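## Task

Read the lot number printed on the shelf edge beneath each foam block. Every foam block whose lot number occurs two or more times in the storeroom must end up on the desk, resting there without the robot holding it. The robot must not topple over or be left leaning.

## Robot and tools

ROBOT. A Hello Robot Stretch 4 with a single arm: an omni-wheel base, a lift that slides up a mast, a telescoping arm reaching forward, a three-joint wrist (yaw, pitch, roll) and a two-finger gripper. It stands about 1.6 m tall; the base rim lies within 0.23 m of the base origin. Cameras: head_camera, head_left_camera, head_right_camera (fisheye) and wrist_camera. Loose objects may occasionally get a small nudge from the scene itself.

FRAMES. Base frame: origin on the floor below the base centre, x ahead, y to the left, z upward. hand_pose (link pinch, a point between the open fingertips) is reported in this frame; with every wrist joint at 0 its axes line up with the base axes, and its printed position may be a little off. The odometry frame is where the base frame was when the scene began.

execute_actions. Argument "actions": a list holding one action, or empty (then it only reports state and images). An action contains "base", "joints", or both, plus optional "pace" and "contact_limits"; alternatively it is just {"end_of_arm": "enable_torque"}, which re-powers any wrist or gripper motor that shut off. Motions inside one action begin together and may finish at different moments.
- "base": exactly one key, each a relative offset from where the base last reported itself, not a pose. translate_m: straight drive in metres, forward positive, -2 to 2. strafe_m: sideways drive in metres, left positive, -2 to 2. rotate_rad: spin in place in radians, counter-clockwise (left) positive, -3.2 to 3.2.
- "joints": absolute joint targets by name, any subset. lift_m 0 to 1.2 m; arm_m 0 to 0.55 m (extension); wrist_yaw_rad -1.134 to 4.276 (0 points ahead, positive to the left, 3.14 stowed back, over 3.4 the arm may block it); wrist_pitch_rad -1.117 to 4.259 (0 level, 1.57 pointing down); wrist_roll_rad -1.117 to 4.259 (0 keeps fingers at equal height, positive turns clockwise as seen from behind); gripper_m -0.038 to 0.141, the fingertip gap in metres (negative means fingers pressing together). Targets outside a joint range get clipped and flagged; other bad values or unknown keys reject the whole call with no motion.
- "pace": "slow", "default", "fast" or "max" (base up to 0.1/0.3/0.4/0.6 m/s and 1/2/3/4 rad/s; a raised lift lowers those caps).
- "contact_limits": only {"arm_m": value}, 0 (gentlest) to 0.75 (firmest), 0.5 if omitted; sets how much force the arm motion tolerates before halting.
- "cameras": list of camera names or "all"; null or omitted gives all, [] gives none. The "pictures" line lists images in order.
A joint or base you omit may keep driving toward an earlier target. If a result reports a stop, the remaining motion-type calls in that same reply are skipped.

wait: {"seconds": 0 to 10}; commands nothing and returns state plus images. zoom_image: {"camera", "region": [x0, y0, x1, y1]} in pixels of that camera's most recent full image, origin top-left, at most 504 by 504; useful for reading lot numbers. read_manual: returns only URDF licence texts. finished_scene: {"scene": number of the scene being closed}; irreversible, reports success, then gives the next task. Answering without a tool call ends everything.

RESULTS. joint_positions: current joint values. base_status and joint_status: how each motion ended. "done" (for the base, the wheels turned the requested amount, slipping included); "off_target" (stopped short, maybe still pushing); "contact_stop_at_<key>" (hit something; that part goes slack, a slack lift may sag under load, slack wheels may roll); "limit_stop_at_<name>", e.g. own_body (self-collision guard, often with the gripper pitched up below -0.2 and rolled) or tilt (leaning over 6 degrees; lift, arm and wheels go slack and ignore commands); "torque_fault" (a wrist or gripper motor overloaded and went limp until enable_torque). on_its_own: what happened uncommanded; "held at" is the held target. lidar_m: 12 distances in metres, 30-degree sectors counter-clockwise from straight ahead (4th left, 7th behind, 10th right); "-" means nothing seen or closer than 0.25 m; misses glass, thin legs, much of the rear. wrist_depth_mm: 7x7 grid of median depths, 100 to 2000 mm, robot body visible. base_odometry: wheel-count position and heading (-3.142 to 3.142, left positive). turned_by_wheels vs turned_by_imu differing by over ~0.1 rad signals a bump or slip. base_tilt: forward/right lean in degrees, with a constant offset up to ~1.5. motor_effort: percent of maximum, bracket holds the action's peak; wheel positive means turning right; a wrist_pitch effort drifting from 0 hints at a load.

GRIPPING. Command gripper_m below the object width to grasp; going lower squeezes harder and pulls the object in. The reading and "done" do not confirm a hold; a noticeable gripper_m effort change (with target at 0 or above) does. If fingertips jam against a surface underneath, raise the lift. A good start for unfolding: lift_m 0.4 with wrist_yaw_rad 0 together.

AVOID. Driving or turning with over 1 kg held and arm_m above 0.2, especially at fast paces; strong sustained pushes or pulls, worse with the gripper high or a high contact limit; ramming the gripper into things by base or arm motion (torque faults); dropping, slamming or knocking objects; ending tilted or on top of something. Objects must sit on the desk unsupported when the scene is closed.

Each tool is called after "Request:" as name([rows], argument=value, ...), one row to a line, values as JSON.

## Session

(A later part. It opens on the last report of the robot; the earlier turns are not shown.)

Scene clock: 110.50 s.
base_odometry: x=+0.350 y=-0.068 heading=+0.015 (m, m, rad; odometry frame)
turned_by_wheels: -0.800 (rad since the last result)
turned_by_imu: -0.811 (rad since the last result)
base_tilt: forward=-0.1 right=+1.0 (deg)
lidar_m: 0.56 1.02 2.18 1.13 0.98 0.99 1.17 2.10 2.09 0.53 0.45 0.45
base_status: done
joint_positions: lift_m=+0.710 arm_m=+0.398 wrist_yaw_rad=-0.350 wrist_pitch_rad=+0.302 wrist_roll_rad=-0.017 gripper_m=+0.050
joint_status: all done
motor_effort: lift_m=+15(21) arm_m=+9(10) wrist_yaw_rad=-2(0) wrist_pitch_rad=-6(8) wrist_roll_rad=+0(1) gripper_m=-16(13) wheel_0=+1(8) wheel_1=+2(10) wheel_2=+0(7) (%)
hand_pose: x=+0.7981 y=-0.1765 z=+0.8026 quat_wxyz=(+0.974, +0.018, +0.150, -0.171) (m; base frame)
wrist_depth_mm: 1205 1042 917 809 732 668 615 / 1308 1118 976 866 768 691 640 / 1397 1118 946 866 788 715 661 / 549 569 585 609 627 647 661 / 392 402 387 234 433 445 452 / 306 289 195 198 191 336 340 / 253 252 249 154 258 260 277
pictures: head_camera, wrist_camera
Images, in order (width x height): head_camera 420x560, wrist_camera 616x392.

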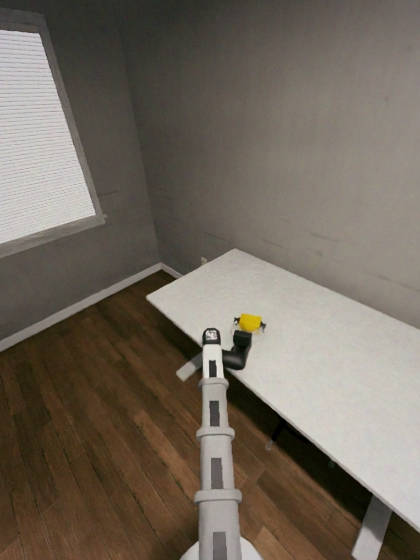

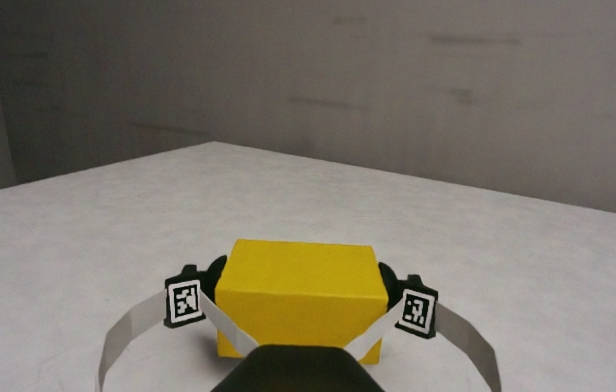

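Request:
execute_actions([
  {"joints":{"lift_m":0.672}},
], cameras=[])

Request:
execute_actions([
  {"joints":{"gripper_m":0.141}},
], cameras=[])

Request:
execute_actions([
  {"joints":{"lift_m":0.76,"arm_m":0.005},"pace":"fast"},
], cameras=["wrist_camera"])

Request:
execute_actions([
  {"base":{"rotate_rad":1.15},"joints":{"wrist_yaw_rad":0.9,"wrist_pitch_rad":0},"pace":"fast"},
], cameras=[])

Request:
execute_actions([
  {"base":{"translate_m":1.65},"joints":{"lift_m":0.47},"pace":"max"},
], cameras=[])

Request:
execute_actions([
  {"base":{"rotate_rad":1.15},"pace":"fast"},
], cameras=["head_left_camera"])

Scene clock: 120.67 s.
base_odometry: x=+0.350 y=-0.068 heading=+0.015 (m, m, rad; odometry frame)
turned_by_wheels: +0.000 (rad since the last result)
turned_by_imu: +0.000 (rad since the last result)
base_tilt: forward=-0.1 right=+1.0 (deg)
lidar_m: 0.56 1.04 2.15 1.14 0.99 0.98 1.19 2.07 2.10 0.50 0.45 0.45
base_status: not commanded
joint_positions: lift_m=+0.672 arm_m=+0.398 wrist_yaw_rad=-0.350 wrist_pitch_rad=+0.302 wrist_roll_rad=-0.017 gripper_m=+0.050
joint_status: all done
motor_effort: lift_m=+15(13) arm_m=+9(9) wrist_yaw_rad=-1(2) wrist_pitch_rad=-5(6) wrist_roll_rad=+0(1) gripper_m=-15(14) wheel_0=+1(1) wheel_1=+1(1) wheel_2=+0(0) (%)
hand_pose: x=+0.7981 y=-0.1765 z=+0.7646 quat_wxyz=(+0.974, +0.018, +0.150, -0.171) (m; base frame)
wrist_depth_mm: 1229 1042 917 809 732 668 615 / 1308 1118 960 854 768 683 640 / 1366 1060 809 831 768 723 654 / 442 455 473 492 504 525 544 / 317 325 315 235 351 359 366 / 247 233 195 196 191 273 274 / 205 204 204 154 210 210 228
pictures: none
No camera images: the call's "cameras" was empty. Leave "cameras" out to get every camera's image.

Scene clock: 122.60 s.
base_odometry: x=+0.350 y=-0.068 heading=+0.015 (m, m, rad; odometry frame)
turned_by_wheels: +0.000 (rad since the last result)
turned_by_imu: +0.000 (rad since the last result)
base_tilt: forward=-0.1 right=+1.0 (deg)
lidar_m: 0.58 1.02 2.16 1.13 0.99 0.97 1.18 2.09 2.10 0.53 0.44 0.47
base_status: not commanded
joint_positions: lift_m=+0.672 arm_m=+0.398 wrist_yaw_rad=-0.350 wrist_pitch_rad=+0.302 wrist_roll_rad=-0.017 gripper_m=+0.141
joint_status: all done
motor_effort: lift_m=+15(15) arm_m=+9(9) wrist_yaw_rad=-1(2) wrist_pitch_rad=-5(5) wrist_roll_rad=+3(1) gripper_m=+0(17) wheel_0=+0(1) wheel_1=+1(1) wheel_2=+0(0) (%)
hand_pose: x=+0.7981 y=-0.1765 z=+0.7646 quat_wxyz=(+0.974, +0.018, +0.150, -0.171) (m; base frame)
wrist_depth_mm: 1229 1042 931 820 732 668 615 / 1308 1098 960 854 759 691 640 / 1336 1078 798 831 778 723 668 / 442 459 469 492 512 521 549 / 319 325 332 248 353 362 368 / 247 229 208 206 211 250 276 / 205 206 213 121 216 218 229
pictures: none
No camera images: the call's "cameras" was empty. Leave "cameras" out to get every camera's image.

Scene clock: 124.50 s.
base_odometry: x=+0.350 y=-0.068 heading=+0.015 (m, m, rad; odometry frame)
turned_by_wheels: +0.000 (rad since the last result)
turned_by_imu: +0.000 (rad since the last result)
base_tilt: forward=-0.2 right=+0.9 (deg)
lidar_m: 0.57 1.04 2.14 1.13 0.99 0.99 1.19 2.10 2.09 0.53 0.45 0.47
base_status: not commanded
joint_positions: lift_m=+0.760 arm_m=+0.007 wrist_yaw_rad=-0.350 wrist_pitch_rad=+0.302 wrist_roll_rad=-0.017 gripper_m=+0.141
joint_status: all done
motor_effort: lift_m=+22(22) arm_m=-9(10) wrist_yaw_rad=+1(1) wrist_pitch_rad=-6(7) wrist_roll_rad=+1(3) gripper_m=+0(1) wheel_0=+1(1) wheel_1=+2(1) wheel_2=+0(0) (%)
hand_pose: x=+0.4062 y=-0.1766 z=+0.8521 quat_wxyz=(+0.974, +0.018, +0.150, -0.171) (m; base frame)
wrist_depth_mm: 1661 1397 1229 1098 991 904 820 / 1756 1499 1255 1118 1025 946 854 / 1863 1499 1255 1160 1060 960 891 / 691 715 683 750 788 820 842 / 559 508 521 535 544 564 569 / 1464 469 392 410 379 387 427 / 1229 1138 1205 121 338 342 349
pictures: wrist_camera
Images, in order (width x height): wrist_camera 616x392.

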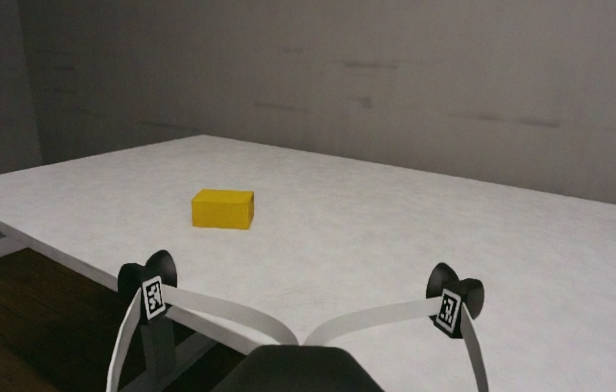

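Scene clock: 126.20 s.
base_odometry: x=+0.350 y=-0.068 heading=+1.164 (m, m, rad; odometry frame)
turned_by_wheels: +1.150 (rad since the last result)
turned_by_imu: +1.166 (rad since the last result)
base_tilt: forward=-0.1 right=+1.0 (deg)
lidar_m: 2.20 1.09 0.98 1.00 1.27 2.11 2.14 0.51 0.45 0.47 0.60 2.13
base_status: done
joint_positions: lift_m=+0.760 arm_m=+0.007 wrist_yaw_rad=+0.900 wrist_pitch_rad=+0.002 wrist_roll_rad=-0.017 gripper_m=+0.141
joint_status: all done
motor_effort: lift_m=+21(21) arm_m=-9(9) wrist_yaw_rad=+0(7) wrist_pitch_rad=-7(12) wrist_roll_rad=+0(2) gripper_m=+1(1) wheel_0=-2(7) wheel_1=-2(7) wheel_2=-1(10) (%)
hand_pose: x=+0.4253 y=+0.1716 z=+0.9373 quat_wxyz=(+0.900, -0.008, -0.003, +0.435) (m; base frame)
wrist_depth_mm: 759 809 854 917 991 1060 - / 759 820 878 931 991 1060 - / 768 809 878 917 1008 1060 - / 778 820 878 931 1008 1078 - / 778 809 891 946 1008 1098 - / 778 216 878 931 1008 1098 - / 788 831 891 121 1025 1098 1983
pictures: none
No camera images: the call's "cameras" was empty. Leave "cameras" out to get every camera's image.

Scene clock: 131.50 s.
base_odometry: x=+1.002 y=+1.448 heading=+1.165 (m, m, rad; odometry frame)
turned_by_wheels: +0.000 (rad since the last result)
turned_by_imu: -0.007 (rad since the last result)
base_tilt: forward=-0.1 right=+0.9 (deg)
lidar_m: 0.65 0.82 1.66 0.59 0.54 0.96 1.80 1.22 1.37 1.03 0.70 0.64
base_status: done
joint_positions: lift_m=+0.470 arm_m=+0.007 wrist_yaw_rad=+0.900 wrist_pitch_rad=+0.002 wrist_roll_rad=-0.017 gripper_m=+0.141
joint_status: all done
motor_effort: lift_m=+16(21) arm_m=-8(8) wrist_yaw_rad=+0(1) wrist_pitch_rad=-6(5) wrist_roll_rad=+1(0) gripper_m=-2(1) wheel_0=+2(7) wheel_1=+2(7) wheel_2=+0(12) (%)
hand_pose: x=+0.4252 y=+0.1716 z=+0.6477 quat_wxyz=(+0.900, -0.008, -0.003, +0.435) (m; base frame)
wrist_depth_mm: 1499 1537 1661 1430 798 539 421 / 1499 1576 1661 1430 788 544 421 / 1499 1576 1708 1397 788 535 421 / 1499 1618 1661 1366 778 535 421 / 1499 1576 1708 1366 768 530 415 / 1537 216 1661 1229 676 462 415 / 1366 1366 1464 121 723 496 418
pictures: none
No camera images: the call's "cameras" was empty. Leave "cameras" out to get every camera's image.

Scene clock: 133.03 s.
base_odometry: x=+1.002 y=+1.448 heading=+2.314 (m, m, rad; odometry frame)
turned_by_wheels: +1.150 (rad since the last result)
turned_by_imu: +1.167 (rad since the last result)
base_tilt: forward=-0.1 right=+1.0 (deg)
lidar_m: 1.84 0.53 0.51 1.33 1.62 1.23 1.83 0.92 0.67 0.62 0.67 0.90
base_status: done
joint_positions: lift_m=+0.470 arm_m=+0.007 wrist_yaw_rad=+0.900 wrist_pitch_rad=+0.002 wrist_roll_rad=-0.017 gripper_m=+0.141
joint_status: not commanded
motor_effort: lift_m=+16(16) arm_m=-8(9) wrist_yaw_rad=-2(0) wrist_pitch_rad=-5(6) wrist_roll_rad=+2(2) gripper_m=+2(1) wheel_0=-1(8) wheel_1=-1(10) wheel_2=+0(10) (%)
hand_pose: x=+0.4252 y=+0.1716 z=+0.6477 quat_wxyz=(+0.900, -0.008, -0.003, +0.435) (m; base frame)
wrist_depth_mm: 991 368 402 480 597 1537 1336 / 960 373 407 488 609 1576 1336 / 931 375 410 492 621 1576 1336 / 891 379 413 496 621 1576 1308 / 904 370 418 504 627 1576 1336 / 891 216 404 496 585 1430 1366 / 917 375 415 121 654 1397 1308
pictures: head_left_camera
Images, in order (width x height): head_left_camera 420x672.

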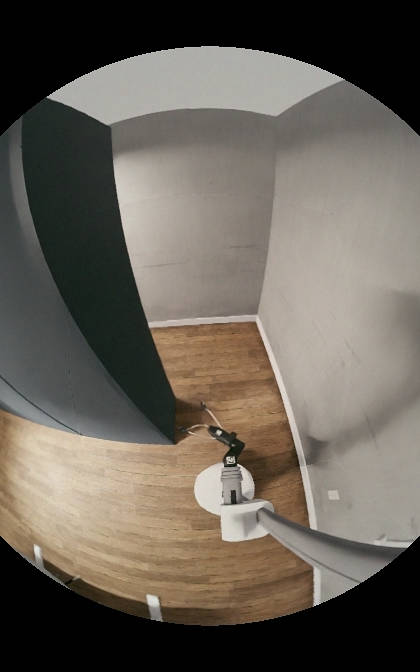

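Request:
execute_actions([
  {"base":{"translate_m":1.27},"pace":"max"},
], cameras=[])

Request:
execute_actions([
  {"base":{"rotate_rad":1.58},"pace":"fast"},
], cameras=[])

Request:
execute_actions([
  {"base":{"strafe_m":-0.2},"pace":"fast"},
], cameras=[])

Request:
execute_actions([
  {"base":{"translate_m":0.4},"joints":{"wrist_yaw_rad":1.15},"pace":"fast"},
], cameras=["head_camera","wrist_camera"])

Scene clock: 143.77 s.
base_odometry: x=+0.142 y=+2.383 heading=+2.314 (m, m, rad; odometry frame)
turned_by_wheels: +0.000 (rad since the last result)
turned_by_imu: -0.005 (rad since the last result)
base_tilt: forward=+0.0 right=+0.9 (deg)
lidar_m: 0.55 0.59 0.82 1.97 0.63 0.59 2.92 0.88 0.62 0.58 0.61 0.62
base_status: done
joint_positions: lift_m=+0.470 arm_m=+0.007 wrist_yaw_rad=+0.900 wrist_pitch_rad=+0.002 wrist_roll_rad=-0.017 gripper_m=+0.141
joint_status: not commanded
motor_effort: lift_m=+16(16) arm_m=-9(8) wrist_yaw_rad=+0(2) wrist_pitch_rad=-6(6) wrist_roll_rad=+0(1) gripper_m=+1(0) wheel_0=-1(8) wheel_1=+0(6) wheel_2=+0(16) (%)
hand_pose: x=+0.4252 y=+0.1716 z=+0.6477 quat_wxyz=(+0.900, -0.008, -0.003, +0.435) (m; base frame)
wrist_depth_mm: - 1042 647 473 370 304 265 / - 1060 640 469 368 304 264 / - 1025 640 469 368 303 264 / - 1025 640 466 368 303 265 / - 931 640 469 366 301 265 / 1808 217 580 449 345 278 263 / 1366 931 676 121 359 291 263
pictures: none
No camera images: the call's "cameras" was empty. Leave "cameras" out to get every camera's image.

Scene clock: 145.50 s.
base_odometry: x=+0.142 y=+2.383 heading=-2.389 (m, m, rad; odometry frame)
turned_by_wheels: +1.580 (rad since the last result)
turned_by_imu: +1.603 (rad since the last result)
base_tilt: forward=-0.1 right=+1.0 (deg)
lidar_m: 1.86 0.61 0.57 2.47 0.90 0.63 0.58 0.61 0.62 0.56 0.58 0.81
base_status: done
joint_positions: lift_m=+0.470 arm_m=+0.007 wrist_yaw_rad=+0.900 wrist_pitch_rad=+0.002 wrist_roll_rad=-0.017 gripper_m=+0.141
joint_status: not commanded
motor_effort: lift_m=+17(16) arm_m=-8(8) wrist_yaw_rad=-1(0) wrist_pitch_rad=-5(6) wrist_roll_rad=+1(1) gripper_m=-1(1) wheel_0=-1(8) wheel_1=-1(8) wheel_2=-2(9) (%)
hand_pose: x=+0.4252 y=+0.1717 z=+0.6477 quat_wxyz=(+0.900, -0.008, -0.003, +0.435) (m; base frame)
wrist_depth_mm: - 484 621 615 1138 1025 1576 / - 484 917 960 931 1008 1661 / - 477 976 1138 1229 1042 1618 / - 473 960 1160 1205 1060 1661 / - 436 866 866 991 1025 1661 / 1808 216 473 597 676 991 1708 / 1308 439 960 121 1160 1060 1499
pictures: none
No camera images: the call's "cameras" was empty. Leave "cameras" out to get every camera's image.

Scene clock: 147.10 s.
base_odometry: x=+0.006 y=+2.529 heading=-2.389 (m, m, rad; odometry frame)
turned_by_wheels: +0.000 (rad since the last result)
turned_by_imu: +0.000 (rad since the last result)
base_tilt: forward=-0.2 right=+1.0 (deg)
lidar_m: 1.34 0.91 0.73 2.63 0.89 0.61 0.59 0.54 0.40 0.37 0.38 0.53
base_status: done
joint_positions: lift_m=+0.470 arm_m=+0.007 wrist_yaw_rad=+0.900 wrist_pitch_rad=+0.002 wrist_roll_rad=-0.017 gripper_m=+0.141
joint_status: not commanded
motor_effort: lift_m=+16(16) arm_m=-9(8) wrist_yaw_rad=-3(1) wrist_pitch_rad=-6(5) wrist_roll_rad=+1(0) gripper_m=-1(2) wheel_0=-2(11) wheel_1=+2(12) wheel_2=+0(2) (%)
hand_pose: x=+0.4252 y=+0.1717 z=+0.6477 quat_wxyz=(+0.900, -0.008, -0.003, +0.435) (m; base frame)
wrist_depth_mm: - 634 732 1397 1229 1618 - / - 715 991 960 1138 1863 - / - 699 1182 1397 1229 1808 - / - 683 1205 1397 1229 1921 - / - 597 878 1025 1205 1863 - / 1708 216 1138 1397 1138 1708 - / 1281 683 1160 121 1229 1366 1576
pictures: none
No camera images: the call's "cameras" was empty. Leave "cameras" out to get every camera's image.

Scene clock: 149.37 s.
base_odometry: x=-0.286 y=+2.255 heading=-2.389 (m, m, rad; odometry frame)
turned_by_wheels: +0.000 (rad since the last result)
turned_by_imu: -0.001 (rad since the last result)
base_tilt: forward=-0.2 right=+1.0 (deg)
lidar_m: 1.31 0.94 0.66 0.61 1.47 1.05 0.98 0.54 0.37 0.35 0.35 0.51
base_status: done
joint_positions: lift_m=+0.470 arm_m=+0.007 wrist_yaw_rad=+1.150 wrist_pitch_rad=+0.002 wrist_roll_rad=-0.017 gripper_m=+0.141
joint_status: all done
motor_effort: lift_m=+16(17) arm_m=-9(9) wrist_yaw_rad=+1(7) wrist_pitch_rad=-7(6) wrist_roll_rad=+2(0) gripper_m=+3(1) wheel_0=+1(9) wheel_1=+0(8) wheel_2=+1(14) (%)
hand_pose: x=+0.3751 y=+0.2275 z=+0.6477 quat_wxyz=(+0.839, -0.008, -0.004, +0.544) (m; base frame)
wrist_depth_mm: 661 634 627 732 917 1499 1430 / 866 931 976 976 866 891 1397 / 878 960 1060 1160 960 1499 1397 / 891 960 1078 1182 960 1537 1499 / 778 831 842 931 866 1060 1366 / 549 216 634 1160 854 1618 1464 / 891 976 1078 121 917 1255 1366
pictures: head_camera, wrist_camera
Images, in order (width x height): head_camera 420x560, wrist_camera 616x392.

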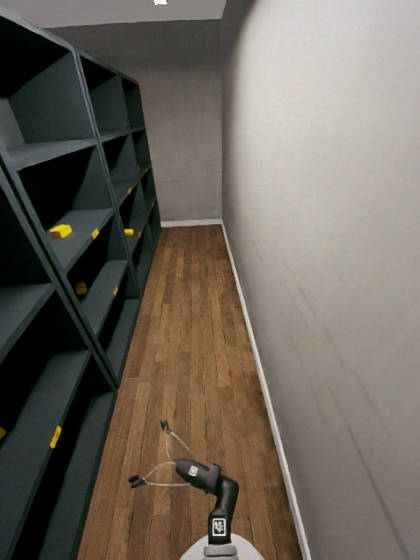

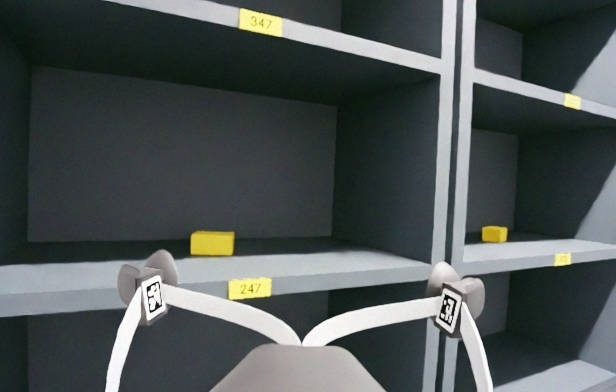

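Request:
execute_actions([
  {"base":{"rotate_rad":0.045},"pace":"fast"},
], cameras=[])

Request:
execute_actions([
  {"base":{"translate_m":0.9},"pace":"max"},
], cameras=["wrist_camera"])

Request:
execute_actions([
  {"base":{"translate_m":0.94},"pace":"max"},
], cameras=["wrist_camera"])

Request:
execute_actions([
  {"base":{"translate_m":0.94},"pace":"max"},
], cameras=["wrist_camera","head_left_camera"])

Scene clock: 156.13 s.
base_odometry: x=-0.286 y=+2.255 heading=-2.344 (m, m, rad; odometry frame)
turned_by_wheels: +0.045 (rad since the last result)
turned_by_imu: +0.046 (rad since the last result)
base_tilt: forward=-0.1 right=+0.9 (deg)
lidar_m: 1.50 0.86 0.63 0.62 1.43 1.02 0.98 0.53 0.38 0.36 0.38 0.50
base_status: done
joint_positions: lift_m=+0.470 arm_m=+0.007 wrist_yaw_rad=+1.150 wrist_pitch_rad=+0.002 wrist_roll_rad=-0.017 gripper_m=+0.141
joint_status: not commanded
motor_effort: lift_m=+16(16) arm_m=-8(8) wrist_yaw_rad=+0(0) wrist_pitch_rad=-4(5) wrist_roll_rad=+0(1) gripper_m=+0(2) wheel_0=-3(5) wheel_1=+0(6) wheel_2=+0(7) (%)
hand_pose: x=+0.3751 y=+0.2276 z=+0.6477 quat_wxyz=(+0.839, -0.008, -0.004, +0.544) (m; base frame)
wrist_depth_mm: 634 634 627 707 931 831 1499 / 809 931 991 960 917 831 1366 / 854 946 1042 1160 1008 842 1430 / 854 960 1060 1160 1008 842 1499 / 707 820 831 931 917 854 1336 / 549 217 615 707 750 854 1499 / 866 976 1042 121 960 842 1430
pictures: none
No camera images: the call's "cameras" was empty. Leave "cameras" out to get every camera's image.

Scene clock: 159.43 s.
base_odometry: x=-0.915 y=+1.611 heading=-2.344 (m, m, rad; odometry frame)
turned_by_wheels: +0.000 (rad since the last result)
turned_by_imu: -0.003 (rad since the last result)
base_tilt: forward=-0.1 right=+0.9 (deg)
lidar_m: 1.53 0.88 0.64 0.61 0.65 0.88 1.45 0.53 0.36 0.37 0.39 0.54
base_status: done
joint_positions: lift_m=+0.470 arm_m=+0.007 wrist_yaw_rad=+1.150 wrist_pitch_rad=+0.002 wrist_roll_rad=-0.017 gripper_m=+0.141
joint_status: not commanded
motor_effort: lift_m=+16(17) arm_m=-8(8) wrist_yaw_rad=+1(1) wrist_pitch_rad=-7(6) wrist_roll_rad=+0(0) gripper_m=+1(1) wheel_0=+0(8) wheel_1=+0(7) wheel_2=+3(15) (%)
hand_pose: x=+0.3751 y=+0.2276 z=+0.6477 quat_wxyz=(+0.839, -0.008, -0.004, +0.544) (m; base frame)
wrist_depth_mm: 615 640 627 668 976 842 1499 / 707 931 991 960 904 831 1397 / 723 946 1025 1138 1060 854 1464 / 741 976 1060 1138 1060 854 1537 / 676 820 854 917 960 854 1160 / 544 216 609 691 741 854 1537 / 750 960 1060 121 1008 866 1366
pictures: wrist_camera
Images, in order (width x height): wrist_camera 616x392.

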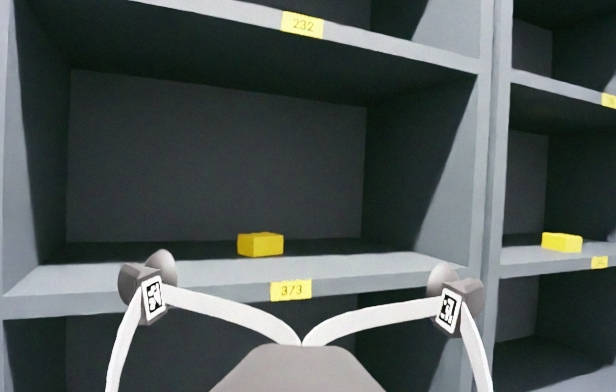

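Scene clock: 162.73 s.
base_odometry: x=-1.572 y=+0.938 heading=-2.344 (m, m, rad; odometry frame)
turned_by_wheels: +0.000 (rad since the last result)
turned_by_imu: -0.003 (rad since the last result)
base_tilt: forward=-0.1 right=+1.0 (deg)
lidar_m: 1.55 0.88 0.66 0.61 0.63 0.89 1.47 0.55 0.38 0.36 0.37 0.55
base_status: done
joint_positions: lift_m=+0.470 arm_m=+0.007 wrist_yaw_rad=+1.150 wrist_pitch_rad=+0.002 wrist_roll_rad=-0.017 gripper_m=+0.141
joint_status: not commanded
motor_effort: lift_m=+16(16) arm_m=-9(9) wrist_yaw_rad=-2(0) wrist_pitch_rad=-6(5) wrist_roll_rad=+1(1) gripper_m=+0(0) wheel_0=+1(8) wheel_1=+0(9) wheel_2=+2(15) (%)
hand_pose: x=+0.3751 y=+0.2276 z=+0.6477 quat_wxyz=(+0.839, -0.008, -0.004, +0.544) (m; base frame)
wrist_depth_mm: 615 634 627 668 991 831 1499 / 715 931 991 960 917 831 1397 / 732 946 1042 1138 1060 854 1430 / 750 960 1042 1138 1060 842 1499 / 683 820 866 946 960 854 1336 / 544 216 597 683 732 842 1537 / 768 976 1042 121 991 866 1366
pictures: wrist_camera
Images, in order (width x height): wrist_camera 616x392.

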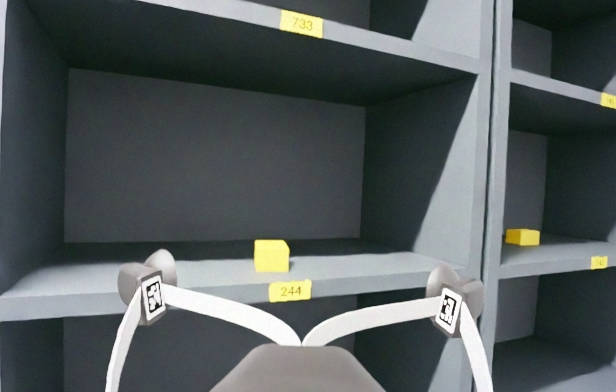

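Scene clock: 166.03 s.
base_odometry: x=-2.228 y=+0.265 heading=-2.344 (m, m, rad; odometry frame)
turned_by_wheels: +0.000 (rad since the last result)
turned_by_imu: -0.004 (rad since the last result)
base_tilt: forward=-0.1 right=+1.0 (deg)
lidar_m: 0.96 0.88 0.62 0.58 0.64 0.91 1.53 0.55 0.38 0.37 0.38 0.57
base_status: done
joint_positions: lift_m=+0.470 arm_m=+0.007 wrist_yaw_rad=+1.150 wrist_pitch_rad=+0.002 wrist_roll_rad=-0.017 gripper_m=+0.141
joint_status: not commanded
motor_effort: lift_m=+16(16) arm_m=-8(8) wrist_yaw_rad=-1(2) wrist_pitch_rad=-6(5) wrist_roll_rad=+1(1) gripper_m=+0(3) wheel_0=+1(8) wheel_1=+0(9) wheel_2=+1(15) (%)
hand_pose: x=+0.3751 y=+0.2276 z=+0.6477 quat_wxyz=(+0.839, -0.008, -0.004, +0.544) (m; base frame)
wrist_depth_mm: 615 634 621 676 976 820 683 / 732 917 991 960 931 809 691 / 759 931 1042 1138 1060 820 683 / 768 946 1042 1160 1060 809 683 / 683 831 831 917 946 820 676 / 539 216 597 683 741 750 683 / 788 960 1060 121 1008 788 676
pictures: head_left_camera, wrist_camera
Images, in order (width x height): head_left_camera 420x672, wrist_camera 616x392.

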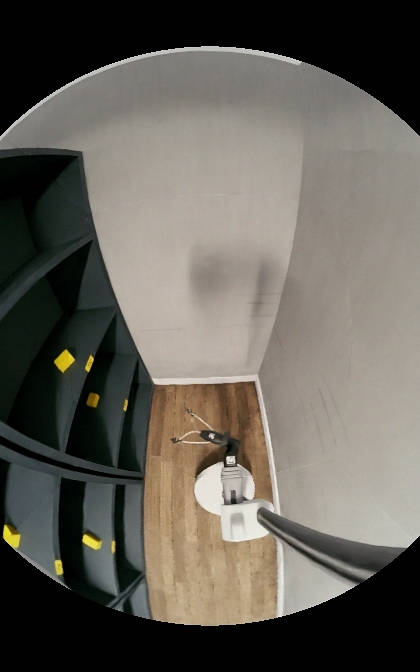

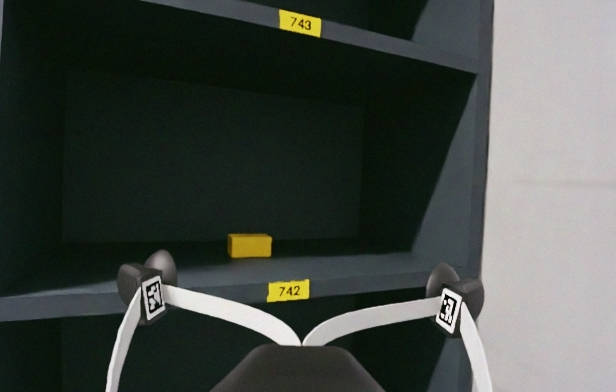

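Request:
execute_actions([
  {"base":{"translate_m":-0.5},"joints":{"wrist_yaw_rad":1.8,"lift_m":0.7},"pace":"max"},
], cameras=["wrist_camera"])

Scene clock: 171.63 s.
base_odometry: x=-1.879 y=+0.623 heading=-2.344 (m, m, rad; odometry frame)
turned_by_wheels: +0.000 (rad since the last result)
turned_by_imu: +0.003 (rad since the last result)
base_tilt: forward=-0.1 right=+1.1 (deg)
lidar_m: 1.46 0.87 0.63 0.60 0.63 0.90 1.49 0.54 0.38 0.37 0.39 0.53
base_status: done
joint_positions: lift_m=+0.700 arm_m=+0.006 wrist_yaw_rad=+1.800 wrist_pitch_rad=+0.002 wrist_roll_rad=-0.017 gripper_m=+0.141
joint_status: all done
motor_effort: lift_m=+20(21) arm_m=-8(9) wrist_yaw_rad=+0(6) wrist_pitch_rad=-7(5) wrist_roll_rad=-1(0) gripper_m=+4(1) wheel_0=+0(8) wheel_1=+0(10) wheel_2=+0(14) (%)
hand_pose: x=+0.1971 y=+0.3008 z=+0.8775 quat_wxyz=(+0.622, -0.006, -0.006, +0.783) (m; base frame)
wrist_depth_mm: 668 831 1060 991 946 917 603 / 676 820 1060 1008 960 904 597 / 676 750 1025 798 946 878 549 / 683 842 1078 1008 960 917 539 / 691 768 1078 1025 976 917 574 / 691 216 1008 1025 960 723 554 / 691 750 831 121 842 778 544
pictures: wrist_camera
Images, in order (width x height): wrist_camera 616x392.

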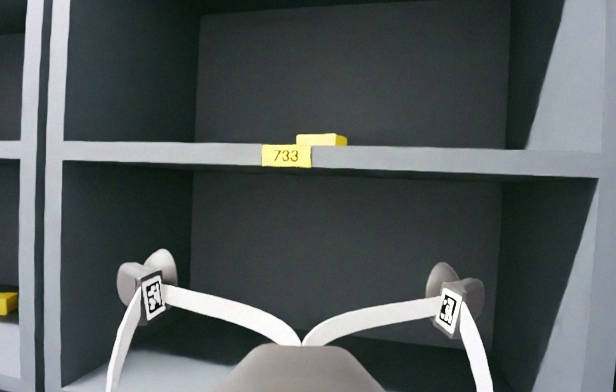

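Request:
finished_scene(scene=2)

The scene is finished: the task was done.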